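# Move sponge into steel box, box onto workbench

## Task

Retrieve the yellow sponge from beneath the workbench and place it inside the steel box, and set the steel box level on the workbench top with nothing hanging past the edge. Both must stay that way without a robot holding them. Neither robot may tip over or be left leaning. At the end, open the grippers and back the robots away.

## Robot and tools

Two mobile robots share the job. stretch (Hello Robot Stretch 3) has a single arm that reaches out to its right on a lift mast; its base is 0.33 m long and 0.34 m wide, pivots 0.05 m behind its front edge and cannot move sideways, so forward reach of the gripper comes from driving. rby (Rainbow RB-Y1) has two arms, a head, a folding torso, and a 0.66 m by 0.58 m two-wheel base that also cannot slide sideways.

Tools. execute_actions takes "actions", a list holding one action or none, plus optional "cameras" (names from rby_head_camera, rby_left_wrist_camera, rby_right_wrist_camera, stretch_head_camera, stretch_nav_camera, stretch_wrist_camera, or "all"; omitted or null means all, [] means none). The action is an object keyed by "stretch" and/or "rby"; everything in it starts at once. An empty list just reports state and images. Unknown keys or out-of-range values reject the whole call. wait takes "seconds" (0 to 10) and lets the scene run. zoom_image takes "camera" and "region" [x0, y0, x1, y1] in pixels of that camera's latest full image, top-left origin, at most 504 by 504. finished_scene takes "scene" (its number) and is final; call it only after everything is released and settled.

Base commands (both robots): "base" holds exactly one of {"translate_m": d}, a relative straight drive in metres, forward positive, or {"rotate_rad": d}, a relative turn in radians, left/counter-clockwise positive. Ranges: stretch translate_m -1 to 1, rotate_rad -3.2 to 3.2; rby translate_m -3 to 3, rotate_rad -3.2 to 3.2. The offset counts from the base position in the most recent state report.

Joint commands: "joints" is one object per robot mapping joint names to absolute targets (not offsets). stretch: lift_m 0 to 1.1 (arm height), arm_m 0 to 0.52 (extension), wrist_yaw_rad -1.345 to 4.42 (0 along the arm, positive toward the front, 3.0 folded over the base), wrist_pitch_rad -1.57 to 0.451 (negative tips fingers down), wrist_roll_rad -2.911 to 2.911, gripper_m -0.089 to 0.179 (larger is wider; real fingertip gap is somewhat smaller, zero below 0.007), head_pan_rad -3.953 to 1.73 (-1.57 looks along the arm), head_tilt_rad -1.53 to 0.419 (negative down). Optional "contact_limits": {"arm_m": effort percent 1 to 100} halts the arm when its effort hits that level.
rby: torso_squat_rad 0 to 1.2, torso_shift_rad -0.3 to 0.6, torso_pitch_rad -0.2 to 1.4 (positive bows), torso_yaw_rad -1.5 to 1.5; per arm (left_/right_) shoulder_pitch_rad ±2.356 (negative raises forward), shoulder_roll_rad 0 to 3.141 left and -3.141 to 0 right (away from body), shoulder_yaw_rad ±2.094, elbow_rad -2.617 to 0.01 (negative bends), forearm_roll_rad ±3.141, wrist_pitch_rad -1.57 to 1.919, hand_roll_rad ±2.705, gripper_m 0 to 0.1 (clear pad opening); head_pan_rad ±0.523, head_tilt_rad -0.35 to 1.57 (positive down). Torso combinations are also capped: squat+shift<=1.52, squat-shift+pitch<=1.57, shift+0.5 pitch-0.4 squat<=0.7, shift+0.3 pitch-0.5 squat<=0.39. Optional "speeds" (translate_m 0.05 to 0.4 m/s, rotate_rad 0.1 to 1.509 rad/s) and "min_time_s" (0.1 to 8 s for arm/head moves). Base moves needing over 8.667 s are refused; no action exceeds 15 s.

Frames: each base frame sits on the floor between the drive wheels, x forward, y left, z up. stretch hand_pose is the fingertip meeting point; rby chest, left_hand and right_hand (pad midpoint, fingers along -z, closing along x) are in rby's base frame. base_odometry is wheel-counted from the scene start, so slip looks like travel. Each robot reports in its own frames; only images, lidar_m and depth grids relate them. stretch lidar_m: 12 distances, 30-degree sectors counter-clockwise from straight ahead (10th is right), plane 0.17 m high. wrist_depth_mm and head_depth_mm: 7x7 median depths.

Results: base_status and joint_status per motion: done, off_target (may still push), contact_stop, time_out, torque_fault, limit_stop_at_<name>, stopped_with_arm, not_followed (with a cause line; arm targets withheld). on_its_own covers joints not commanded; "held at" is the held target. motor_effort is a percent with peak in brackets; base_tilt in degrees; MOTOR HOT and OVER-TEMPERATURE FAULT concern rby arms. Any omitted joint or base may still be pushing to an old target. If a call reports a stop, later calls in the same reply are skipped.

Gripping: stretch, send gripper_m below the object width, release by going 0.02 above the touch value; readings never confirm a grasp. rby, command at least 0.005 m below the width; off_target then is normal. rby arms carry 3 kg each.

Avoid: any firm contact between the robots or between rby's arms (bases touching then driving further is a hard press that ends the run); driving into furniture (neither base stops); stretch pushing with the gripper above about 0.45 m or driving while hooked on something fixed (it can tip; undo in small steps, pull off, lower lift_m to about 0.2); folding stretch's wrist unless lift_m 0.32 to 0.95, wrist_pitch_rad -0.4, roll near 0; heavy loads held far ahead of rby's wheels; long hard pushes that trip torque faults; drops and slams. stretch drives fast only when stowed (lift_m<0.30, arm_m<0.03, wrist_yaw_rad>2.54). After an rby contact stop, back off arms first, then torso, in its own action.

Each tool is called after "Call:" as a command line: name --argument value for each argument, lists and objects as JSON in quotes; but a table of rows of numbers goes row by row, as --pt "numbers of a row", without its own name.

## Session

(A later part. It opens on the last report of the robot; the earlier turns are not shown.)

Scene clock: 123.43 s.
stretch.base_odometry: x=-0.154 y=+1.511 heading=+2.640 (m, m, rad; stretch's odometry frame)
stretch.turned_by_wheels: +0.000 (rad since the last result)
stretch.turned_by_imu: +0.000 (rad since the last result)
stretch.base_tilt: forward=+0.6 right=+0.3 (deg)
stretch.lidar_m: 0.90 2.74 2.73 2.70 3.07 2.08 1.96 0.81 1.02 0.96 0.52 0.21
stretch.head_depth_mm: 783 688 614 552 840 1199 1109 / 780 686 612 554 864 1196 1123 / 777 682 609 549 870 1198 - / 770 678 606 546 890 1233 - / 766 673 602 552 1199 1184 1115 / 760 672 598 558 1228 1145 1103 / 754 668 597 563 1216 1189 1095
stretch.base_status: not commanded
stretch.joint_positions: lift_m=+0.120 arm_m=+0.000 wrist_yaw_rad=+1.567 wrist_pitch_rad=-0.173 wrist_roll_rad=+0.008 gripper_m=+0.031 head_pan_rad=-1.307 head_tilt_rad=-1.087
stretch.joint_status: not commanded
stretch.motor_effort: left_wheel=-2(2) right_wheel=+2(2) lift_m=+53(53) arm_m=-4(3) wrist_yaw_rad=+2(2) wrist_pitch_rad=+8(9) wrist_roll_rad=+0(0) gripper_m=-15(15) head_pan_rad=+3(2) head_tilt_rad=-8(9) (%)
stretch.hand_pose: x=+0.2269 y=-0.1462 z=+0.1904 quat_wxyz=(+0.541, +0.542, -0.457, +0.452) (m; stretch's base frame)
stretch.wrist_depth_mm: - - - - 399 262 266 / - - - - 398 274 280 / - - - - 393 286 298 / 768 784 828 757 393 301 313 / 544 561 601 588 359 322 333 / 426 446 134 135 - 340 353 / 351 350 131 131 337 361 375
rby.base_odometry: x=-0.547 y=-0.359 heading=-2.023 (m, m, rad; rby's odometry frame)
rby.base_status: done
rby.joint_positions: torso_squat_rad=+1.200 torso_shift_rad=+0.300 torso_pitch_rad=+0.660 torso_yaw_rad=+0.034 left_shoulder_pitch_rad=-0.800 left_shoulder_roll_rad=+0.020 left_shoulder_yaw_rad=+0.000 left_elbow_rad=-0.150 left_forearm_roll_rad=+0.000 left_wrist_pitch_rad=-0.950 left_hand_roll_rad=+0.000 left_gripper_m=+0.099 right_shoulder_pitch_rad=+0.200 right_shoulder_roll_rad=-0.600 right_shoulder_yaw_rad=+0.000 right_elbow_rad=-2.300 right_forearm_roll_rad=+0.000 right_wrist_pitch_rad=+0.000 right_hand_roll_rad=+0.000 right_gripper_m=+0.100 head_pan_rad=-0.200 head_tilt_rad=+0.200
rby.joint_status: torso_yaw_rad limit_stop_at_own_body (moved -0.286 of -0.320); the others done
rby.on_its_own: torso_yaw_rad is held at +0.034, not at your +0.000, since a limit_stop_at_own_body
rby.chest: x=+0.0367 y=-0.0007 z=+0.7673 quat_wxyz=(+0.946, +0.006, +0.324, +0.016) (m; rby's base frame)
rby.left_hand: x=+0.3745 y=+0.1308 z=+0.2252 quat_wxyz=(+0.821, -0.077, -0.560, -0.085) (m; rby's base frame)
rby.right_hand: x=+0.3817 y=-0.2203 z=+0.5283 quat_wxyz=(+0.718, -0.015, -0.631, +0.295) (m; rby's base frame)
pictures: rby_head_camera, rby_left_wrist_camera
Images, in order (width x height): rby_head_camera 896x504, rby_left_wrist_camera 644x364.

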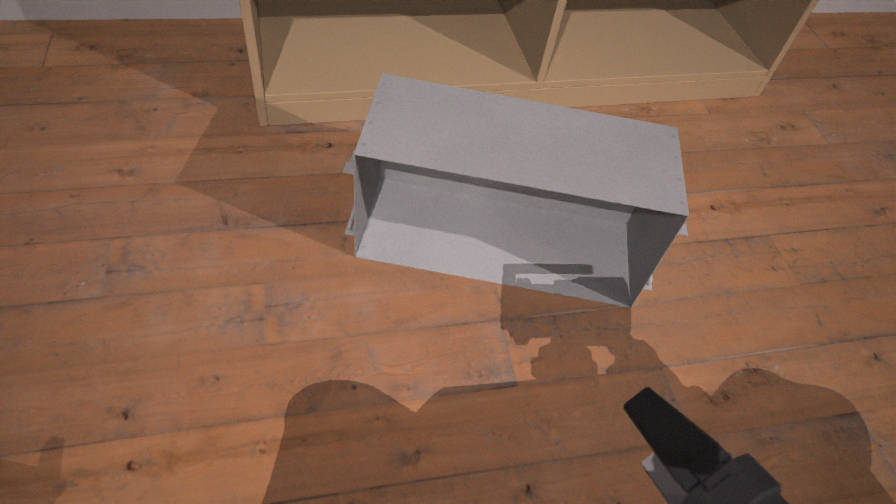

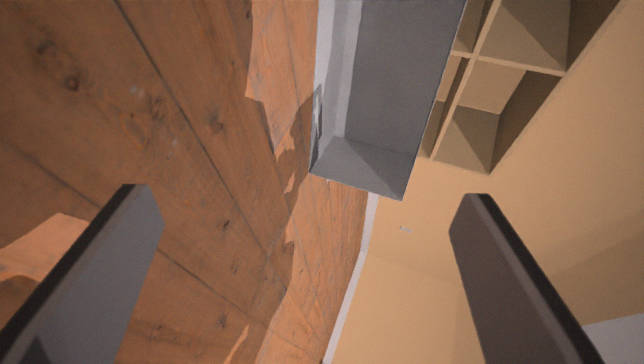

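Call:
execute_actions --actions '[{"rby":{"base":{"rotate_rad":-1.0}}}]' --cameras '[]'

Call:
execute_actions --actions '[{"rby":{"base":{"translate_m":0.475}}}]' --cameras '[]'

Call:
execute_actions --actions '[{"rby":{"base":{"rotate_rad":1.0},"joints":{"head_pan_rad":0.1,"head_tilt_rad":0.3}}}]' --cameras '["rby_head_camera","rby_left_wrist_camera"]'

Scene clock: 128.03 s.
stretch.base_odometry: x=-0.154 y=+1.511 heading=+2.640 (m, m, rad; stretch's odometry frame)
stretch.turned_by_wheels: +0.000 (rad since the last result)
stretch.turned_by_imu: +0.001 (rad since the last result)
stretch.base_tilt: forward=+0.6 right=+0.3 (deg)
stretch.lidar_m: 0.89 2.74 2.84 2.75 3.07 2.08 1.96 0.81 1.02 0.96 0.53 0.21
stretch.head_depth_mm: 786 686 612 554 841 1189 1118 / 775 686 608 550 863 1191 1125 / 778 682 608 551 871 1202 - / 766 674 607 547 891 1224 - / 767 676 604 552 1211 1186 1114 / 763 671 599 557 1227 1143 1104 / 758 665 596 561 1222 1193 1093
stretch.base_status: not commanded
stretch.joint_positions: lift_m=+0.120 arm_m=+0.000 wrist_yaw_rad=+1.567 wrist_pitch_rad=-0.173 wrist_roll_rad=+0.008 gripper_m=+0.031 head_pan_rad=-1.307 head_tilt_rad=-1.087
stretch.joint_status: not commanded
stretch.motor_effort: left_wheel=-2(2) right_wheel=+2(2) lift_m=+53(53) arm_m=-3(3) wrist_yaw_rad=+2(1) wrist_pitch_rad=+8(8) wrist_roll_rad=+0(0) gripper_m=-15(16) head_pan_rad=+2(3) head_tilt_rad=-8(9) (%)
stretch.hand_pose: x=+0.2269 y=-0.1462 z=+0.1904 quat_wxyz=(+0.541, +0.542, -0.457, +0.452) (m; stretch's base frame)
stretch.wrist_depth_mm: - - - - 395 262 265 / - - - - 393 274 279 / - - - - 395 286 295 / 749 788 813 777 391 303 310 / 546 568 606 599 353 322 330 / 428 443 134 135 - 340 353 / 353 345 131 131 336 361 369
rby.base_odometry: x=-0.547 y=-0.359 heading=-3.022 (m, m, rad; rby's odometry frame)
rby.base_status: done
rby.joint_positions: torso_squat_rad=+1.200 torso_shift_rad=+0.300 torso_pitch_rad=+0.660 torso_yaw_rad=+0.034 left_shoulder_pitch_rad=-0.800 left_shoulder_roll_rad=+0.020 left_shoulder_yaw_rad=+0.000 left_elbow_rad=-0.150 left_forearm_roll_rad=+0.000 left_wrist_pitch_rad=-0.950 left_hand_roll_rad=+0.000 left_gripper_m=+0.099 right_shoulder_pitch_rad=+0.200 right_shoulder_roll_rad=-0.600 right_shoulder_yaw_rad=+0.000 right_elbow_rad=-2.300 right_forearm_roll_rad=+0.000 right_wrist_pitch_rad=+0.000 right_hand_roll_rad=+0.000 right_gripper_m=+0.100 head_pan_rad=-0.200 head_tilt_rad=+0.200
rby.joint_status: not commanded
rby.on_its_own: torso_yaw_rad is held at +0.034, not at your +0.000, since a limit_stop_at_own_body
rby.chest: x=+0.0367 y=-0.0007 z=+0.7673 quat_wxyz=(+0.946, +0.006, +0.324, +0.016) (m; rby's base frame)
rby.left_hand: x=+0.3745 y=+0.1308 z=+0.2252 quat_wxyz=(+0.821, -0.077, -0.560, -0.085) (m; rby's base frame)
rby.right_hand: x=+0.3816 y=-0.2203 z=+0.5283 quat_wxyz=(+0.718, -0.015, -0.631, +0.295) (m; rby's base frame)
pictures: none
No camera images: the call's "cameras" was empty. Leave "cameras" out to get every camera's image.

Scene clock: 130.67 s.
stretch.base_odometry: x=-0.154 y=+1.511 heading=+2.640 (m, m, rad; stretch's odometry frame)
stretch.turned_by_wheels: +0.000 (rad since the last result)
stretch.turned_by_imu: +0.000 (rad since the last result)
stretch.base_tilt: forward=+0.7 right=+0.5 (deg)
stretch.lidar_m: 0.89 2.74 2.41 2.64 3.08 2.08 1.96 0.81 1.02 0.96 0.52 0.21
stretch.head_depth_mm: 782 687 614 551 845 1190 1118 / 778 683 610 549 862 1188 1119 / 772 681 607 547 868 1204 - / 770 678 606 546 888 1228 - / 762 674 602 550 1198 1186 1114 / 760 667 599 558 1224 1148 1097 / 758 666 598 561 1208 1180 1100
stretch.base_status: not commanded
stretch.joint_positions: lift_m=+0.120 arm_m=+0.000 wrist_yaw_rad=+1.567 wrist_pitch_rad=-0.173 wrist_roll_rad=+0.008 gripper_m=+0.031 head_pan_rad=-1.307 head_tilt_rad=-1.087
stretch.joint_status: not commanded
stretch.motor_effort: left_wheel=-2(2) right_wheel=+2(2) lift_m=+53(52) arm_m=-3(3) wrist_yaw_rad=+2(2) wrist_pitch_rad=+8(8) wrist_roll_rad=+0(0) gripper_m=-16(15) head_pan_rad=+3(2) head_tilt_rad=-9(9) (%)
stretch.hand_pose: x=+0.2269 y=-0.1462 z=+0.1904 quat_wxyz=(+0.541, +0.542, -0.457, +0.452) (m; stretch's base frame)
stretch.wrist_depth_mm: - - - - 395 260 264 / - - - - 394 271 281 / - - - - 390 286 297 / 780 772 814 775 397 306 315 / 551 558 607 595 353 318 330 / 424 449 134 136 - 342 351 / 353 352 131 132 336 359 372
rby.base_odometry: x=-1.018 y=-0.416 heading=-3.023 (m, m, rad; rby's odometry frame)
rby.base_status: done
rby.joint_positions: torso_squat_rad=+1.200 torso_shift_rad=+0.300 torso_pitch_rad=+0.660 torso_yaw_rad=+0.034 left_shoulder_pitch_rad=-0.800 left_shoulder_roll_rad=+0.020 left_shoulder_yaw_rad=+0.000 left_elbow_rad=-0.150 left_forearm_roll_rad=+0.000 left_wrist_pitch_rad=-0.950 left_hand_roll_rad=+0.000 left_gripper_m=+0.099 right_shoulder_pitch_rad=+0.200 right_shoulder_roll_rad=-0.600 right_shoulder_yaw_rad=+0.000 right_elbow_rad=-2.300 right_forearm_roll_rad=+0.000 right_wrist_pitch_rad=+0.000 right_hand_roll_rad=+0.000 right_gripper_m=+0.100 head_pan_rad=-0.200 head_tilt_rad=+0.200
rby.joint_status: not commanded
rby.on_its_own: torso_yaw_rad is held at +0.034, not at your +0.000, since a limit_stop_at_own_body
rby.chest: x=+0.0367 y=-0.0007 z=+0.7673 quat_wxyz=(+0.946, +0.006, +0.324, +0.016) (m; rby's base frame)
rby.left_hand: x=+0.3745 y=+0.1308 z=+0.2252 quat_wxyz=(+0.821, -0.077, -0.560, -0.085) (m; rby's base frame)
rby.right_hand: x=+0.3816 y=-0.2203 z=+0.5282 quat_wxyz=(+0.718, -0.015, -0.631, +0.295) (m; rby's base frame)
pictures: none
No camera images: the call's "cameras" was empty. Leave "cameras" out to get every camera's image.

Scene clock: 133.83 s.
stretch.base_odometry: x=-0.154 y=+1.511 heading=+2.640 (m, m, rad; stretch's odometry frame)
stretch.turned_by_wheels: +0.000 (rad since the last result)
stretch.turned_by_imu: +0.000 (rad since the last result)
stretch.base_tilt: forward=+0.6 right=+0.4 (deg)
stretch.lidar_m: 0.90 2.75 2.37 2.38 3.09 2.08 1.97 0.81 1.02 0.96 0.52 0.21
stretch.head_depth_mm: 784 689 615 553 846 1191 1116 / 779 685 608 552 860 1192 1122 / 778 680 609 548 875 1207 - / 770 677 604 547 893 1223 - / 765 676 601 552 1200 1184 1109 / 763 669 601 558 1224 1155 1103 / 759 665 597 561 1217 1192 1092
stretch.base_status: not commanded
stretch.joint_positions: lift_m=+0.120 arm_m=+0.000 wrist_yaw_rad=+1.567 wrist_pitch_rad=-0.173 wrist_roll_rad=+0.008 gripper_m=+0.031 head_pan_rad=-1.307 head_tilt_rad=-1.087
stretch.joint_status: not commanded
stretch.motor_effort: left_wheel=-2(2) right_wheel=+2(2) lift_m=+53(52) arm_m=-3(3) wrist_yaw_rad=+2(2) wrist_pitch_rad=+8(8) wrist_roll_rad=+0(0) gripper_m=-15(15) head_pan_rad=+2(2) head_tilt_rad=-9(9) (%)
stretch.hand_pose: x=+0.2269 y=-0.1462 z=+0.1904 quat_wxyz=(+0.541, +0.542, -0.457, +0.452) (m; stretch's base frame)
stretch.wrist_depth_mm: - - - - 395 263 264 / - - - - 393 273 281 / - - - - 387 285 294 / 746 776 812 770 385 300 310 / 537 568 603 593 353 321 332 / 425 449 134 135 - 337 353 / 351 349 131 131 339 356 375
rby.base_odometry: x=-1.018 y=-0.416 heading=-2.023 (m, m, rad; rby's odometry frame)
rby.base_status: done
rby.joint_positions: torso_squat_rad=+1.200 torso_shift_rad=+0.300 torso_pitch_rad=+0.660 torso_yaw_rad=+0.034 left_shoulder_pitch_rad=-0.800 left_shoulder_roll_rad=+0.020 left_shoulder_yaw_rad=+0.000 left_elbow_rad=-0.150 left_forearm_roll_rad=+0.000 left_wrist_pitch_rad=-0.950 left_hand_roll_rad=+0.000 left_gripper_m=+0.099 right_shoulder_pitch_rad=+0.200 right_shoulder_roll_rad=-0.600 right_shoulder_yaw_rad=+0.000 right_elbow_rad=-2.300 right_forearm_roll_rad=+0.000 right_wrist_pitch_rad=+0.000 right_hand_roll_rad=+0.000 right_gripper_m=+0.100 head_pan_rad=+0.100 head_tilt_rad=+0.300
rby.joint_status: all done
rby.on_its_own: torso_yaw_rad is held at +0.034, not at your +0.000, since a limit_stop_at_own_body
rby.chest: x=+0.0367 y=-0.0007 z=+0.7673 quat_wxyz=(+0.946, +0.006, +0.324, +0.016) (m; rby's base frame)
rby.left_hand: x=+0.3745 y=+0.1308 z=+0.2252 quat_wxyz=(+0.821, -0.077, -0.560, -0.085) (m; rby's base frame)
rby.right_hand: x=+0.3816 y=-0.2203 z=+0.5282 quat_wxyz=(+0.718, -0.015, -0.631, +0.295) (m; rby's base frame)
pictures: rby_head_camera, rby_left_wrist_camera
Images, in order (width x height): rby_head_camera 896x504, rby_left_wrist_camera 644x364.

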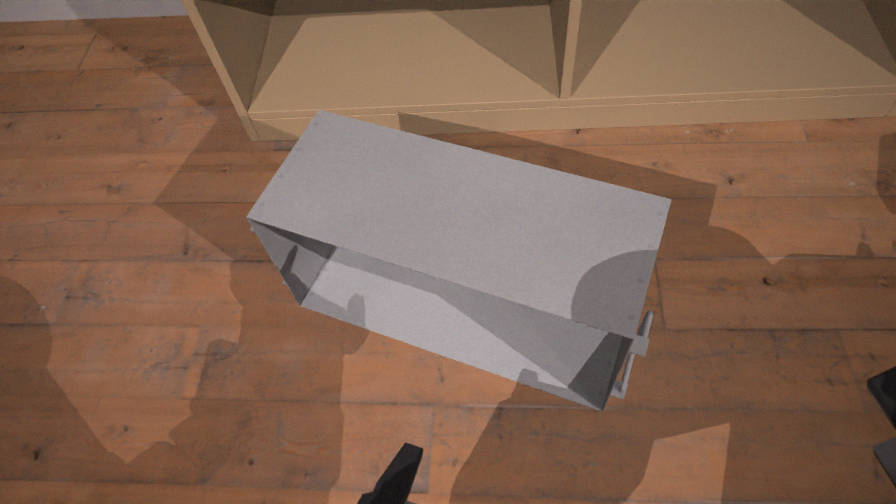

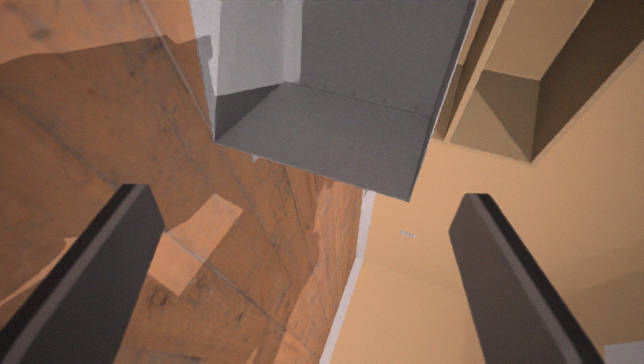

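Call:
execute_actions --actions '[{"rby":{"base":{"translate_m":0.15},"joints":{"left_shoulder_pitch_rad":-0.9,"left_elbow_rad":-0.25,"left_wrist_pitch_rad":-0.75,"head_tilt_rad":0.45}}}]' --cameras '["rby_head_camera","rby_left_wrist_camera"]'

Scene clock: 135.97 s.
stretch.base_odometry: x=-0.154 y=+1.511 heading=+2.640 (m, m, rad; stretch's odometry frame)
stretch.turned_by_wheels: +0.000 (rad since the last result)
stretch.turned_by_imu: +0.000 (rad since the last result)
stretch.base_tilt: forward=+0.5 right=+0.3 (deg)
stretch.lidar_m: 0.89 2.74 2.42 2.42 3.08 2.08 1.96 0.81 1.02 0.96 0.52 0.21
stretch.head_depth_mm: 786 690 613 552 844 1181 1118 / 780 684 613 549 867 1195 1121 / 773 682 608 549 871 1203 - / 771 676 606 545 893 1222 - / 764 673 601 552 1204 1177 1119 / 763 673 598 555 1227 1149 1098 / 753 667 598 562 1218 1179 1098
stretch.base_status: not commanded
stretch.joint_positions: lift_m=+0.120 arm_m=+0.000 wrist_yaw_rad=+1.567 wrist_pitch_rad=-0.173 wrist_roll_rad=+0.008 gripper_m=+0.031 head_pan_rad=-1.307 head_tilt_rad=-1.087
stretch.joint_status: not commanded
stretch.motor_effort: left_wheel=-2(2) right_wheel=+2(2) lift_m=+53(53) arm_m=-3(3) wrist_yaw_rad=+3(0) wrist_pitch_rad=+8(9) wrist_roll_rad=+0(0) gripper_m=-15(15) head_pan_rad=+2(3) head_tilt_rad=-9(9) (%)
stretch.hand_pose: x=+0.2269 y=-0.1462 z=+0.1904 quat_wxyz=(+0.541, +0.542, -0.457, +0.452) (m; stretch's base frame)
stretch.wrist_depth_mm: - - - - 389 261 265 / - - - - 388 274 279 / - - - - 391 285 297 / 744 780 803 766 388 302 311 / 549 560 607 607 356 321 333 / 428 443 134 135 - 341 353 / 351 348 131 131 336 361 366
rby.base_odometry: x=-1.084 y=-0.551 heading=-2.023 (m, m, rad; rby's odometry frame)
rby.base_status: done
rby.joint_positions: torso_squat_rad=+1.200 torso_shift_rad=+0.300 torso_pitch_rad=+0.660 torso_yaw_rad=+0.034 left_shoulder_pitch_rad=-0.900 left_shoulder_roll_rad=+0.020 left_shoulder_yaw_rad=+0.000 left_elbow_rad=-0.250 left_forearm_roll_rad=+0.000 left_wrist_pitch_rad=-0.750 left_hand_roll_rad=+0.000 left_gripper_m=+0.099 right_shoulder_pitch_rad=+0.200 right_shoulder_roll_rad=-0.600 right_shoulder_yaw_rad=+0.000 right_elbow_rad=-2.300 right_forearm_roll_rad=+0.000 right_wrist_pitch_rad=+0.000 right_hand_roll_rad=+0.000 right_gripper_m=+0.100 head_pan_rad=+0.100 head_tilt_rad=+0.450
rby.joint_status: all done
rby.on_its_own: torso_yaw_rad is held at +0.034, not at your +0.000, since a limit_stop_at_own_body
rby.chest: x=+0.0367 y=-0.0007 z=+0.7673 quat_wxyz=(+0.946, +0.006, +0.324, +0.016) (m; rby's base frame)
rby.left_hand: x=+0.4443 y=+0.1056 z=+0.2424 quat_wxyz=(+0.820, -0.084, -0.557, -0.099) (m; rby's base frame)
rby.right_hand: x=+0.3816 y=-0.2203 z=+0.5282 quat_wxyz=(+0.718, -0.015, -0.631, +0.295) (m; rby's base frame)
pictures: rby_head_camera, rby_left_wrist_camera
Images, in order (width x height): rby_head_camera 896x504, rby_left_wrist_camera 644x364.

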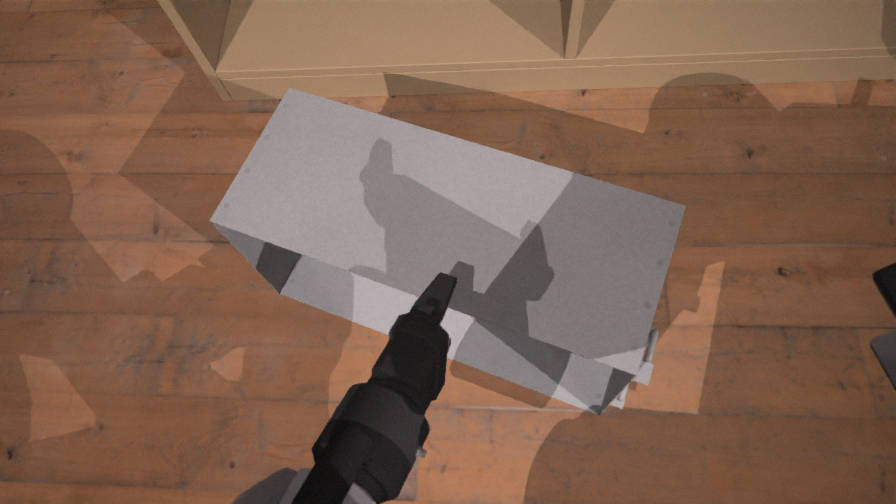

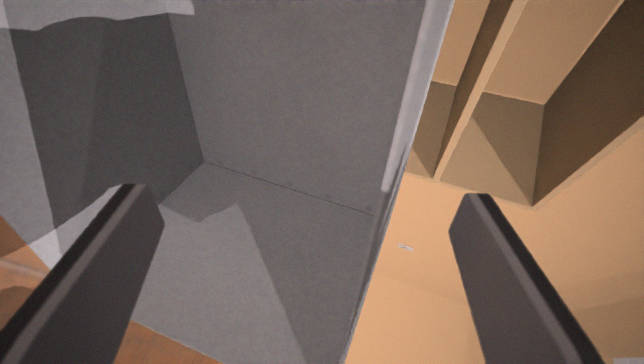

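Call:
execute_actions --actions '[{"rby":{"base":{"translate_m":0.06},"speeds":{"translate_m":0.05}}}]' --cameras '[]'

Call:
execute_actions --actions '[{"rby":{"joints":{"left_gripper_m":0.0}}}]' --cameras '["rby_head_camera","rby_left_wrist_camera"]'

Scene clock: 137.83 s.
stretch.base_odometry: x=-0.154 y=+1.511 heading=+2.640 (m, m, rad; stretch's odometry frame)
stretch.turned_by_wheels: +0.000 (rad since the last result)
stretch.turned_by_imu: +0.000 (rad since the last result)
stretch.base_tilt: forward=+0.7 right=+0.2 (deg)
stretch.lidar_m: 0.89 2.74 2.44 2.49 3.08 2.07 1.96 0.81 1.02 0.96 0.52 0.21
stretch.head_depth_mm: 781 689 615 552 843 1188 1124 / 776 687 609 551 859 1192 1125 / 773 681 609 548 870 1202 - / 770 677 606 546 890 1219 - / 767 674 602 552 1211 1176 1114 / 757 670 600 556 1219 1160 1098 / 759 666 597 562 1210 1181 1098
stretch.base_status: not commanded
stretch.joint_positions: lift_m=+0.120 arm_m=+0.000 wrist_yaw_rad=+1.567 wrist_pitch_rad=-0.173 wrist_roll_rad=+0.008 gripper_m=+0.031 head_pan_rad=-1.307 head_tilt_rad=-1.087
stretch.joint_status: not commanded
stretch.motor_effort: left_wheel=-2(2) right_wheel=+2(2) lift_m=+52(52) arm_m=-3(3) wrist_yaw_rad=+2(2) wrist_pitch_rad=+8(9) wrist_roll_rad=+0(0) gripper_m=-16(15) head_pan_rad=+3(3) head_tilt_rad=-9(9) (%)
stretch.hand_pose: x=+0.2269 y=-0.1462 z=+0.1904 quat_wxyz=(+0.541, +0.542, -0.457, +0.452) (m; stretch's base frame)
stretch.wrist_depth_mm: - - - - 396 262 266 / - - - - 396 276 279 / - - - - 390 286 296 / 762 776 802 792 384 303 312 / 545 563 590 586 356 320 332 / 427 444 135 136 - 339 350 / 350 352 131 131 341 358 370
rby.base_odometry: x=-1.110 y=-0.605 heading=-2.022 (m, m, rad; rby's odometry frame)
rby.base_status: done
rby.joint_positions: torso_squat_rad=+1.200 torso_shift_rad=+0.300 torso_pitch_rad=+0.660 torso_yaw_rad=+0.035 left_shoulder_pitch_rad=-0.899 left_shoulder_roll_rad=+0.020 left_shoulder_yaw_rad=+0.000 left_elbow_rad=-0.250 left_forearm_roll_rad=+0.000 left_wrist_pitch_rad=-0.750 left_hand_roll_rad=+0.000 left_gripper_m=+0.099 right_shoulder_pitch_rad=+0.200 right_shoulder_roll_rad=-0.600 right_shoulder_yaw_rad=+0.000 right_elbow_rad=-2.300 right_forearm_roll_rad=+0.000 right_wrist_pitch_rad=+0.000 right_hand_roll_rad=+0.000 right_gripper_m=+0.100 head_pan_rad=+0.100 head_tilt_rad=+0.450
rby.joint_status: not commanded
rby.on_its_own: torso_yaw_rad is held at +0.034, not at your +0.000, since a limit_stop_at_own_body
rby.chest: x=+0.0367 y=-0.0007 z=+0.7673 quat_wxyz=(+0.946, +0.006, +0.324, +0.016) (m; rby's base frame)
rby.left_hand: x=+0.4436 y=+0.1057 z=+0.2420 quat_wxyz=(+0.821, -0.084, -0.556, -0.099) (m; rby's base frame)
rby.right_hand: x=+0.3816 y=-0.2203 z=+0.5282 quat_wxyz=(+0.718, -0.015, -0.631, +0.295) (m; rby's base frame)
pictures: none
No camera images: the call's "cameras" was empty. Leave "cameras" out to get every camera's image.

Scene clock: 139.30 s.
stretch.base_odometry: x=-0.154 y=+1.511 heading=+2.640 (m, m, rad; stretch's odometry frame)
stretch.turned_by_wheels: +0.000 (rad since the last result)
stretch.turned_by_imu: +0.000 (rad since the last result)
stretch.base_tilt: forward=+0.4 right=+0.2 (deg)
stretch.lidar_m: 0.89 2.73 2.43 2.49 3.08 2.07 1.96 0.81 1.02 0.95 0.53 0.21
stretch.head_depth_mm: 782 689 614 555 843 1192 1113 / 779 684 611 551 862 1187 1120 / 773 682 608 548 872 1205 - / 771 678 604 547 895 1225 - / 762 672 603 551 1203 1183 1111 / 764 671 598 558 1219 1154 1103 / 757 667 597 562 1207 1184 1092
stretch.base_status: not commanded
stretch.joint_positions: lift_m=+0.120 arm_m=+0.000 wrist_yaw_rad=+1.567 wrist_pitch_rad=-0.173 wrist_roll_rad=+0.008 gripper_m=+0.031 head_pan_rad=-1.307 head_tilt_rad=-1.087
stretch.joint_status: not commanded
stretch.motor_effort: left_wheel=-2(2) right_wheel=+2(2) lift_m=+53(52) arm_m=-3(3) wrist_yaw_rad=+1(3) wrist_pitch_rad=+8(8) wrist_roll_rad=+0(0) gripper_m=-16(15) head_pan_rad=+2(2) head_tilt_rad=-9(8) (%)
stretch.hand_pose: x=+0.2269 y=-0.1462 z=+0.1904 quat_wxyz=(+0.541, +0.542, -0.457, +0.452) (m; stretch's base frame)
stretch.wrist_depth_mm: - - - - 399 261 262 / - - - - 390 271 282 / - - - - 390 285 297 / 758 775 807 773 393 300 314 / 547 556 610 588 353 320 328 / 427 448 134 135 - 338 353 / 349 345 131 132 338 359 370
rby.base_odometry: x=-1.110 y=-0.604 heading=-2.022 (m, m, rad; rby's odometry frame)
rby.base_status: not commanded
rby.joint_positions: torso_squat_rad=+1.200 torso_shift_rad=+0.299 torso_pitch_rad=+0.658 torso_yaw_rad=+0.035 left_shoulder_pitch_rad=-0.901 left_shoulder_roll_rad=+0.019 left_shoulder_yaw_rad=+0.000 left_elbow_rad=-0.253 left_forearm_roll_rad=+0.000 left_wrist_pitch_rad=-0.753 left_hand_roll_rad=+0.000 left_gripper_m=+0.033 right_shoulder_pitch_rad=+0.200 right_shoulder_roll_rad=-0.600 right_shoulder_yaw_rad=+0.000 right_elbow_rad=-2.300 right_forearm_roll_rad=+0.000 right_wrist_pitch_rad=+0.000 right_hand_roll_rad=+0.000 right_gripper_m=+0.100 head_pan_rad=+0.100 head_tilt_rad=+0.450
rby.joint_status: left_gripper_m off_target (ended at +0.033, target +0.000)
rby.on_its_own: torso_yaw_rad is held at +0.034, not at your +0.000, since a limit_stop_at_own_body
rby.chest: x=+0.0359 y=-0.0007 z=+0.7677 quat_wxyz=(+0.946, +0.006, +0.323, +0.017) (m; rby's base frame)
rby.left_hand: x=+0.4463 y=+0.1050 z=+0.2457 quat_wxyz=(+0.818, -0.084, -0.561, -0.099) (m; rby's base frame)
rby.right_hand: x=+0.3814 y=-0.2202 z=+0.5293 quat_wxyz=(+0.717, -0.015, -0.631, +0.295) (m; rby's base frame)
pictures: rby_head_camera, rby_left_wrist_camera
Images, in order (width x height): rby_head_camera 896x504, rby_left_wrist_camera 644x364.

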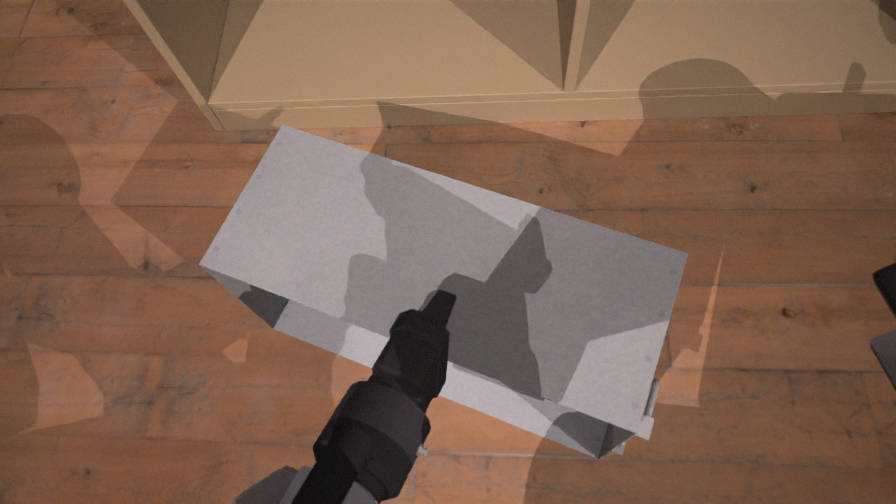

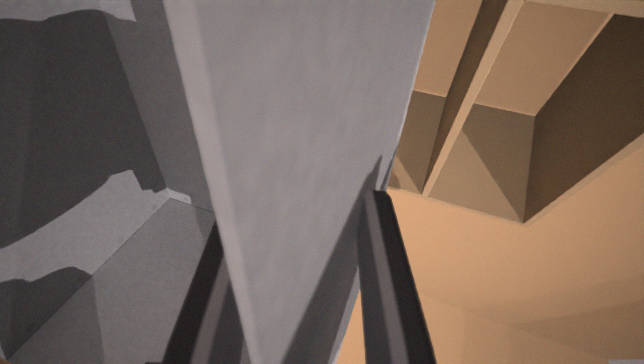

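Call:
execute_actions --actions '[{"rby":{"base":{"translate_m":-0.1},"speeds":{"translate_m":0.05},"joints":{"torso_squat_rad":0.95,"torso_shift_rad":0.25,"torso_pitch_rad":0.6}}}]' --cameras '["rby_head_camera","rby_left_wrist_camera"]'

Scene clock: 142.07 s.
stretch.base_odometry: x=-0.154 y=+1.511 heading=+2.640 (m, m, rad; stretch's odometry frame)
stretch.turned_by_wheels: +0.000 (rad since the last result)
stretch.turned_by_imu: +0.000 (rad since the last result)
stretch.base_tilt: forward=+0.5 right=+0.4 (deg)
stretch.lidar_m: 0.90 2.73 2.40 2.41 3.06 2.08 1.96 0.81 1.02 0.96 0.52 0.21
stretch.head_depth_mm: 785 683 613 553 842 1187 1128 / 777 684 610 551 866 1195 1129 / 776 685 606 549 872 1199 - / 773 678 604 547 890 1227 - / 767 674 604 553 1207 1182 1116 / 765 672 599 557 1223 1147 1101 / 758 667 596 563 1214 1181 1096
stretch.base_status: not commanded
stretch.joint_positions: lift_m=+0.120 arm_m=+0.000 wrist_yaw_rad=+1.567 wrist_pitch_rad=-0.173 wrist_roll_rad=+0.008 gripper_m=+0.031 head_pan_rad=-1.307 head_tilt_rad=-1.087
stretch.joint_status: not commanded
stretch.motor_effort: left_wheel=-2(2) right_wheel=+2(2) lift_m=+53(52) arm_m=-3(3) wrist_yaw_rad=+2(1) wrist_pitch_rad=+8(9) wrist_roll_rad=+0(0) gripper_m=-16(16) head_pan_rad=+2(2) head_tilt_rad=-9(9) (%)
stretch.hand_pose: x=+0.2269 y=-0.1462 z=+0.1904 quat_wxyz=(+0.541, +0.542, -0.457, +0.452) (m; stretch's base frame)
stretch.wrist_depth_mm: - - - - 394 261 265 / - - - - 396 270 279 / - - - - 392 287 294 / 735 790 806 781 390 300 312 / 550 564 595 592 358 320 334 / 433 438 134 135 - 339 356 / 352 349 131 131 338 364 369
rby.base_odometry: x=-1.066 y=-0.514 heading=-2.024 (m, m, rad; rby's odometry frame)
rby.base_status: done
rby.joint_positions: torso_squat_rad=+1.092 torso_shift_rad=+0.281 torso_pitch_rad=+0.641 torso_yaw_rad=+0.034 left_shoulder_pitch_rad=-0.896 left_shoulder_roll_rad=+0.020 left_shoulder_yaw_rad=+0.000 left_elbow_rad=-0.246 left_forearm_roll_rad=+0.000 left_wrist_pitch_rad=-0.747 left_hand_roll_rad=+0.000 left_gripper_m=+0.005 right_shoulder_pitch_rad=+0.200 right_shoulder_roll_rad=-0.600 right_shoulder_yaw_rad=+0.000 right_elbow_rad=-2.300 right_forearm_roll_rad=+0.000 right_wrist_pitch_rad=+0.000 right_hand_roll_rad=+0.000 right_gripper_m=+0.100 head_pan_rad=+0.100 head_tilt_rad=+0.450
rby.joint_status: torso_squat_rad contact_stop (moved -0.108 of -0.250); torso_shift_rad contact_stop (moved -0.018 of -0.049); torso_pitch_rad contact_stop (moved -0.017 of -0.058)
rby.on_its_own: torso_squat_rad is held at +1.092, not at your +0.950, since a contact_stop; torso_shift_rad is held at +0.281, not at your +0.250, since a contact_stop; torso_pitch_rad is held at +0.639, not at your +0.600, since a contact_stop; torso_yaw_rad is held at +0.034, not at your +0.000, since a limit_stop_at_own_body; left_gripper_m moved -0.028 toward your old target +0.000
rby.chest: x=+0.0465 y=-0.0007 z=+0.8383 quat_wxyz=(+0.949, +0.006, +0.315, +0.016) (m; rby's base frame)
rby.left_hand: x=+0.4605 y=+0.1071 z=+0.3179 quat_wxyz=(+0.818, -0.082, -0.560, -0.100) (m; rby's base frame)
rby.right_hand: x=+0.3960 y=-0.2204 z=+0.6060 quat_wxyz=(+0.712, -0.018, -0.638, +0.295) (m; rby's base frame)
pictures: rby_head_camera, rby_left_wrist_camera
Images, in order (width x height): rby_head_camera 896x504, rby_left_wrist_camera 644x364.

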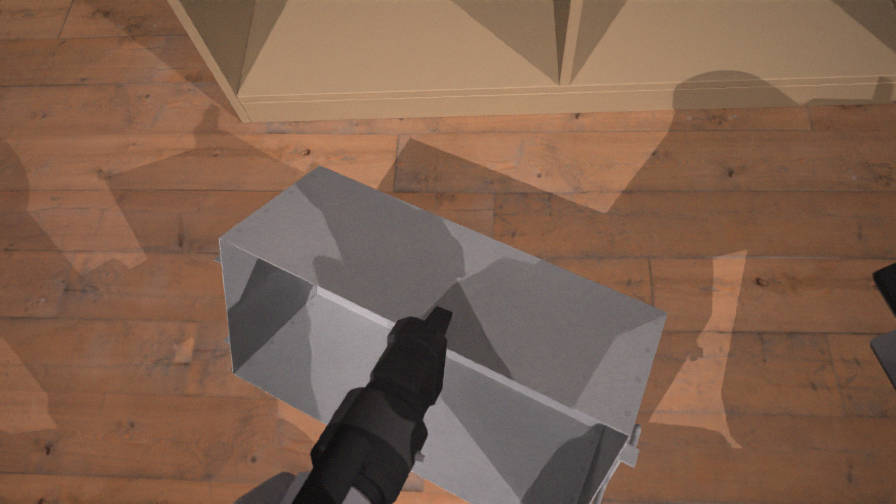

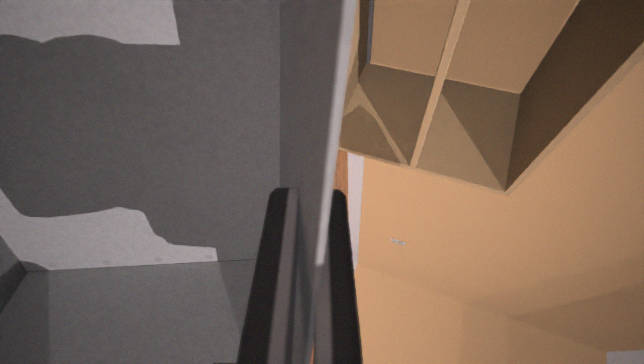

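Call:
execute_actions --actions '[{"rby":{"joints":{"torso_squat_rad":0.8,"torso_shift_rad":0.2,"torso_pitch_rad":0.55,"torso_yaw_rad":0.034}}}]' --cameras '["rby_head_camera"]'

Scene clock: 144.43 s.
stretch.base_odometry: x=-0.154 y=+1.511 heading=+2.640 (m, m, rad; stretch's odometry frame)
stretch.turned_by_wheels: +0.000 (rad since the last result)
stretch.turned_by_imu: +0.000 (rad since the last result)
stretch.base_tilt: forward=+0.7 right=+0.2 (deg)
stretch.lidar_m: 0.89 2.74 2.41 2.41 3.06 2.08 1.96 0.81 1.02 0.96 0.52 0.21
stretch.head_depth_mm: 784 684 611 551 844 1191 1117 / 780 684 612 550 859 1182 1124 / 774 680 607 547 871 1199 - / 768 680 603 546 889 1227 - / 771 674 601 551 1200 1177 1118 / 763 672 599 558 1220 1146 1095 / 753 668 598 561 1218 1183 1104
stretch.base_status: not commanded
stretch.joint_positions: lift_m=+0.120 arm_m=+0.000 wrist_yaw_rad=+1.567 wrist_pitch_rad=-0.173 wrist_roll_rad=+0.008 gripper_m=+0.031 head_pan_rad=-1.307 head_tilt_rad=-1.087
stretch.joint_status: not commanded
stretch.motor_effort: left_wheel=-2(2) right_wheel=+2(2) lift_m=+53(53) arm_m=-4(3) wrist_yaw_rad=+2(3) wrist_pitch_rad=+8(8) wrist_roll_rad=+0(0) gripper_m=-14(16) head_pan_rad=+3(2) head_tilt_rad=-9(9) (%)
stretch.hand_pose: x=+0.2269 y=-0.1462 z=+0.1904 quat_wxyz=(+0.541, +0.542, -0.457, +0.452) (m; stretch's base frame)
stretch.wrist_depth_mm: - - - - 395 261 266 / - - - - 395 273 278 / - - - - 389 284 292 / 768 809 804 768 393 302 309 / 550 569 613 584 352 321 331 / 425 437 135 135 - 339 350 / 355 350 131 131 338 362 375
rby.base_odometry: x=-1.066 y=-0.514 heading=-2.024 (m, m, rad; rby's odometry frame)
rby.base_status: not commanded
rby.joint_positions: torso_squat_rad=+0.800 torso_shift_rad=+0.200 torso_pitch_rad=+0.550 torso_yaw_rad=+0.034 left_shoulder_pitch_rad=-0.900 left_shoulder_roll_rad=+0.020 left_shoulder_yaw_rad=+0.000 left_elbow_rad=-0.250 left_forearm_roll_rad=+0.000 left_wrist_pitch_rad=-0.750 left_hand_roll_rad=+0.000 left_gripper_m=+0.000 right_shoulder_pitch_rad=+0.200 right_shoulder_roll_rad=-0.600 right_shoulder_yaw_rad=+0.000 right_elbow_rad=-2.300 right_forearm_roll_rad=+0.000 right_wrist_pitch_rad=+0.000 right_hand_roll_rad=+0.000 right_gripper_m=+0.100 head_pan_rad=+0.100 head_tilt_rad=+0.450
rby.joint_status: all done
rby.on_its_own: left_gripper_m moved -0.004 to your old target +0.000
rby.chest: x=+0.0306 y=-0.0009 z=+1.0223 quat_wxyz=(+0.962, +0.005, +0.271, +0.016) (m; rby's base frame)
rby.left_hand: x=+0.4932 y=+0.1052 z=+0.5451 quat_wxyz=(+0.789, -0.079, -0.601, -0.104) (m; rby's base frame)
rby.right_hand: x=+0.3996 y=-0.2207 z=+0.8227 quat_wxyz=(+0.682, -0.031, -0.669, +0.294) (m; rby's base frame)
pictures: rby_head_camera
Images, in order (width x height): rby_head_camera 896x504.

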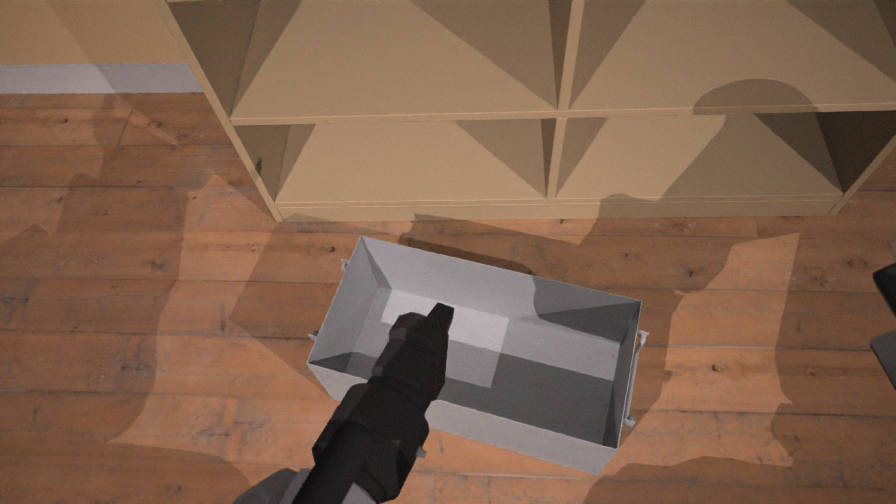

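Call:
execute_actions --actions '[{"rby":{"base":{"translate_m":-0.35},"joints":{"torso_pitch_rad":0.5,"torso_yaw_rad":0,"left_gripper_m":0.1,"left_shoulder_pitch_rad":-1.7,"right_shoulder_pitch_rad":-1.7,"left_elbow_rad":-0.7,"right_elbow_rad":-0.7,"left_wrist_pitch_rad":1.9,"right_wrist_pitch_rad":1.9,"left_shoulder_roll_rad":0.43,"right_shoulder_roll_rad":-0.43,"left_hand_roll_rad":1.5,"right_hand_roll_rad":-1.5}}}]' --cameras '[]'

Call:
execute_actions --actions '[{"rby":{"joints":{"left_shoulder_pitch_rad":-1.275,"right_shoulder_pitch_rad":-1.275,"left_elbow_rad":-0.625,"right_elbow_rad":-0.625,"left_wrist_pitch_rad":1.4,"right_wrist_pitch_rad":1.4,"left_shoulder_roll_rad":0.34,"right_shoulder_roll_rad":-0.34,"left_hand_roll_rad":1.53,"right_hand_roll_rad":-1.53}}}]' --cameras '[]'

Call:
execute_actions --actions '[{"rby":{"joints":{"left_shoulder_pitch_rad":-0.85,"right_shoulder_pitch_rad":-0.85,"left_elbow_rad":-0.55,"right_elbow_rad":-0.55,"left_wrist_pitch_rad":0.9,"right_wrist_pitch_rad":0.9,"left_shoulder_roll_rad":0.25,"right_shoulder_roll_rad":-0.25,"left_hand_roll_rad":1.57,"right_hand_roll_rad":-1.57,"head_tilt_rad":0.5,"head_pan_rad":0}}}]' --cameras '["rby_head_camera"]'

Scene clock: 150.13 s.
stretch.base_odometry: x=-0.154 y=+1.511 heading=+2.640 (m, m, rad; stretch's odometry frame)
stretch.turned_by_wheels: +0.000 (rad since the last result)
stretch.turned_by_imu: +0.001 (rad since the last result)
stretch.base_tilt: forward=+0.7 right=+0.2 (deg)
stretch.lidar_m: 0.89 2.74 2.31 2.32 3.07 2.07 1.96 0.81 1.02 0.96 0.52 0.21
stretch.head_depth_mm: 787 687 613 554 842 1191 1117 / 781 688 610 551 864 1194 1127 / 774 681 609 548 875 1198 - / 771 680 604 545 890 1220 - / 766 673 602 553 1204 1182 1110 / 762 672 600 558 1224 1156 1100 / 759 667 597 562 1209 1182 1097
stretch.base_status: not commanded
stretch.joint_positions: lift_m=+0.120 arm_m=+0.000 wrist_yaw_rad=+1.567 wrist_pitch_rad=-0.173 wrist_roll_rad=+0.008 gripper_m=+0.031 head_pan_rad=-1.307 head_tilt_rad=-1.087
stretch.joint_status: not commanded
stretch.motor_effort: left_wheel=-2(2) right_wheel=+2(2) lift_m=+53(52) arm_m=-3(4) wrist_yaw_rad=+2(3) wrist_pitch_rad=+8(8) wrist_roll_rad=+0(0) gripper_m=-15(15) head_pan_rad=+2(3) head_tilt_rad=-8(9) (%)
stretch.hand_pose: x=+0.2269 y=-0.1462 z=+0.1904 quat_wxyz=(+0.541, +0.542, -0.457, +0.452) (m; stretch's base frame)
stretch.wrist_depth_mm: - - - - 396 259 266 / - - - - 390 272 278 / - - - - 390 285 298 / 742 785 811 758 393 301 309 / 545 572 610 591 353 318 331 / 426 451 134 135 - 343 356 / 357 351 131 131 338 362 370
rby.base_odometry: x=-0.913 y=-0.200 heading=-2.023 (m, m, rad; rby's odometry frame)
rby.base_status: done
rby.joint_positions: torso_squat_rad=+0.800 torso_shift_rad=+0.200 torso_pitch_rad=+0.500 torso_yaw_rad=+0.000 left_shoulder_pitch_rad=-1.700 left_shoulder_roll_rad=+0.430 left_shoulder_yaw_rad=+0.000 left_elbow_rad=-0.700 left_forearm_roll_rad=+0.000 left_wrist_pitch_rad=+1.900 left_hand_roll_rad=+1.500 left_gripper_m=+0.099 right_shoulder_pitch_rad=-1.700 right_shoulder_roll_rad=-0.430 right_shoulder_yaw_rad=+0.000 right_elbow_rad=-0.700 right_forearm_roll_rad=+0.000 right_wrist_pitch_rad=+1.900 right_hand_roll_rad=-1.500 right_gripper_m=+0.100 head_pan_rad=+0.100 head_tilt_rad=+0.450
rby.joint_status: all done
rby.chest: x=+0.0172 y=-0.0009 z=+1.0300 quat_wxyz=(+0.969, +0.001, +0.247, +0.000) (m; rby's base frame)
rby.left_hand: x=+0.5815 y=+0.2521 z=+0.8657 quat_wxyz=(+0.752, +0.117, -0.119, +0.637) (m; rby's base frame)
rby.right_hand: x=+0.5812 y=-0.2538 z=+0.8645 quat_wxyz=(+0.752, -0.117, -0.118, -0.638) (m; rby's base frame)
pictures: none
No camera images: the call's "cameras" was empty. Leave "cameras" out to get every camera's image.

Scene clock: 151.23 s.
stretch.base_odometry: x=-0.154 y=+1.511 heading=+2.640 (m, m, rad; stretch's odometry frame)
stretch.turned_by_wheels: +0.000 (rad since the last result)
stretch.turned_by_imu: +0.000 (rad since the last result)
stretch.base_tilt: forward=+0.5 right=+0.4 (deg)
stretch.lidar_m: 0.90 2.73 2.32 2.31 3.06 2.07 1.96 0.81 1.02 0.96 0.52 0.21
stretch.head_depth_mm: 784 692 613 553 840 1187 1125 / 778 687 609 551 857 1193 1117 / 771 682 605 548 869 1203 - / 770 680 605 547 892 1226 - / 767 674 601 551 1207 1186 1115 / 762 672 599 558 1228 1153 1097 / 757 666 598 564 1216 1181 1095
stretch.base_status: not commanded
stretch.joint_positions: lift_m=+0.120 arm_m=+0.000 wrist_yaw_rad=+1.567 wrist_pitch_rad=-0.173 wrist_roll_rad=+0.008 gripper_m=+0.031 head_pan_rad=-1.307 head_tilt_rad=-1.087
stretch.joint_status: not commanded
stretch.motor_effort: left_wheel=-2(2) right_wheel=+2(2) lift_m=+53(52) arm_m=-3(3) wrist_yaw_rad=+2(3) wrist_pitch_rad=+8(8) wrist_roll_rad=+0(0) gripper_m=-15(15) head_pan_rad=+2(2) head_tilt_rad=-9(8) (%)
stretch.hand_pose: x=+0.2269 y=-0.1462 z=+0.1904 quat_wxyz=(+0.541, +0.542, -0.457, +0.452) (m; stretch's base frame)
stretch.wrist_depth_mm: - - - - 392 262 265 / - - - - 391 273 280 / - - - - 389 287 291 / 765 777 822 774 389 303 313 / 547 557 603 600 355 319 330 / 428 448 134 135 - 340 350 / 352 345 131 131 336 361 370
rby.base_odometry: x=-0.913 y=-0.200 heading=-2.023 (m, m, rad; rby's odometry frame)
rby.base_status: not commanded
rby.joint_positions: torso_squat_rad=+0.800 torso_shift_rad=+0.200 torso_pitch_rad=+0.500 torso_yaw_rad=+0.000 left_shoulder_pitch_rad=-1.275 left_shoulder_roll_rad=+0.340 left_shoulder_yaw_rad=+0.000 left_elbow_rad=-0.625 left_forearm_roll_rad=+0.000 left_wrist_pitch_rad=+1.400 left_hand_roll_rad=+1.530 left_gripper_m=+0.099 right_shoulder_pitch_rad=-1.275 right_shoulder_roll_rad=-0.340 right_shoulder_yaw_rad=+0.000 right_elbow_rad=-0.625 right_forearm_roll_rad=+0.000 right_wrist_pitch_rad=+1.400 right_hand_roll_rad=-1.530 right_gripper_m=+0.100 head_pan_rad=+0.100 head_tilt_rad=+0.450
rby.joint_status: all done
rby.chest: x=+0.0173 y=-0.0009 z=+1.0300 quat_wxyz=(+0.969, +0.001, +0.247, +0.000) (m; rby's base frame)
rby.left_hand: x=+0.5227 y=+0.2823 z=+0.6293 quat_wxyz=(+0.770, +0.109, -0.103, +0.620) (m; rby's base frame)
rby.right_hand: x=+0.5223 y=-0.2831 z=+0.6282 quat_wxyz=(+0.770, -0.108, -0.102, -0.620) (m; rby's base frame)
pictures: none
No camera images: the call's "cameras" was empty. Leave "cameras" out to get every camera's image.

Scene clock: 152.30 s.
stretch.base_odometry: x=-0.154 y=+1.511 heading=+2.640 (m, m, rad; stretch's odometry frame)
stretch.turned_by_wheels: +0.000 (rad since the last result)
stretch.turned_by_imu: +0.000 (rad since the last result)
stretch.base_tilt: forward=+0.6 right=+0.3 (deg)
stretch.lidar_m: 0.89 2.75 2.31 2.32 3.06 2.08 1.96 0.81 1.02 0.96 0.52 0.21
stretch.head_depth_mm: 782 689 612 553 843 1182 1121 / 777 685 609 550 863 1197 1121 / 777 680 608 548 872 1204 - / 768 681 604 547 892 1226 - / 767 673 602 555 1206 1173 1116 / 760 670 599 557 1231 1146 1097 / 754 667 594 563 1213 1174 1097
stretch.base_status: not commanded
stretch.joint_positions: lift_m=+0.120 arm_m=+0.000 wrist_yaw_rad=+1.567 wrist_pitch_rad=-0.173 wrist_roll_rad=+0.008 gripper_m=+0.031 head_pan_rad=-1.307 head_tilt_rad=-1.087
stretch.joint_status: not commanded
stretch.motor_effort: left_wheel=-2(2) right_wheel=+2(2) lift_m=+53(52) arm_m=-3(3) wrist_yaw_rad=+3(3) wrist_pitch_rad=+9(8) wrist_roll_rad=+0(0) gripper_m=-15(15) head_pan_rad=+2(2) head_tilt_rad=-9(8) (%)
stretch.hand_pose: x=+0.2269 y=-0.1462 z=+0.1904 quat_wxyz=(+0.541, +0.542, -0.457, +0.452) (m; stretch's base frame)
stretch.wrist_depth_mm: - - - - 390 264 266 / - - - - 393 271 279 / - - - - 392 286 295 / 758 791 835 761 388 300 309 / 548 551 605 594 354 322 333 / 431 444 134 135 - 338 352 / 351 349 131 131 331 358 377
rby.base_odometry: x=-0.913 y=-0.200 heading=-2.023 (m, m, rad; rby's odometry frame)
rby.base_status: not commanded
rby.joint_positions: torso_squat_rad=+0.800 torso_shift_rad=+0.200 torso_pitch_rad=+0.500 torso_yaw_rad=+0.000 left_shoulder_pitch_rad=-0.850 left_shoulder_roll_rad=+0.250 left_shoulder_yaw_rad=+0.000 left_elbow_rad=-0.550 left_forearm_roll_rad=+0.000 left_wrist_pitch_rad=+0.900 left_hand_roll_rad=+1.570 left_gripper_m=+0.099 right_shoulder_pitch_rad=-0.850 right_shoulder_roll_rad=-0.250 right_shoulder_yaw_rad=+0.000 right_elbow_rad=-0.550 right_forearm_roll_rad=+0.000 right_wrist_pitch_rad=+0.900 right_hand_roll_rad=-1.570 right_gripper_m=+0.100 head_pan_rad=+0.000 head_tilt_rad=+0.500
rby.joint_status: all done
rby.chest: x=+0.0173 y=-0.0009 z=+1.0300 quat_wxyz=(+0.969, +0.001, +0.247, +0.000) (m; rby's base frame)
rby.left_hand: x=+0.3601 y=+0.3005 z=+0.4427 quat_wxyz=(+0.770, +0.081, -0.071, +0.628) (m; rby's base frame)
rby.right_hand: x=+0.3597 y=-0.3007 z=+0.4417 quat_wxyz=(+0.770, -0.080, -0.070, -0.629) (m; rby's base frame)
pictures: rby_head_camera
Images, in order (width x height): rby_head_camera 896x504.

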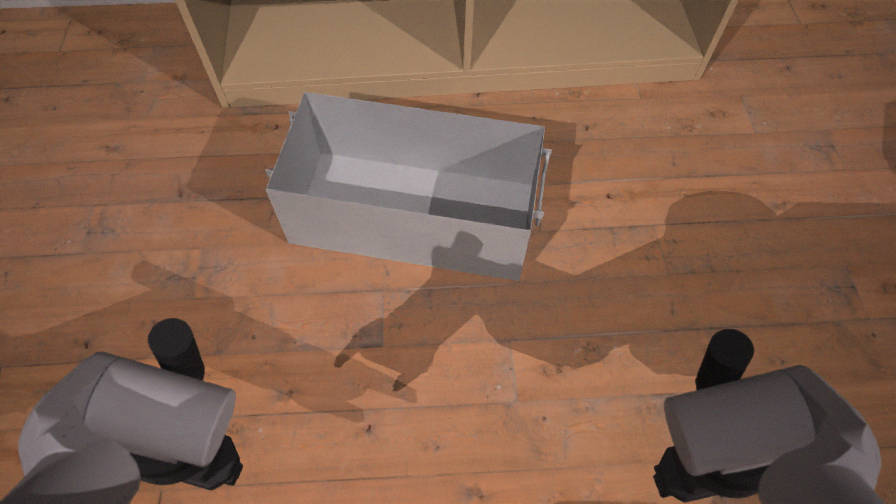

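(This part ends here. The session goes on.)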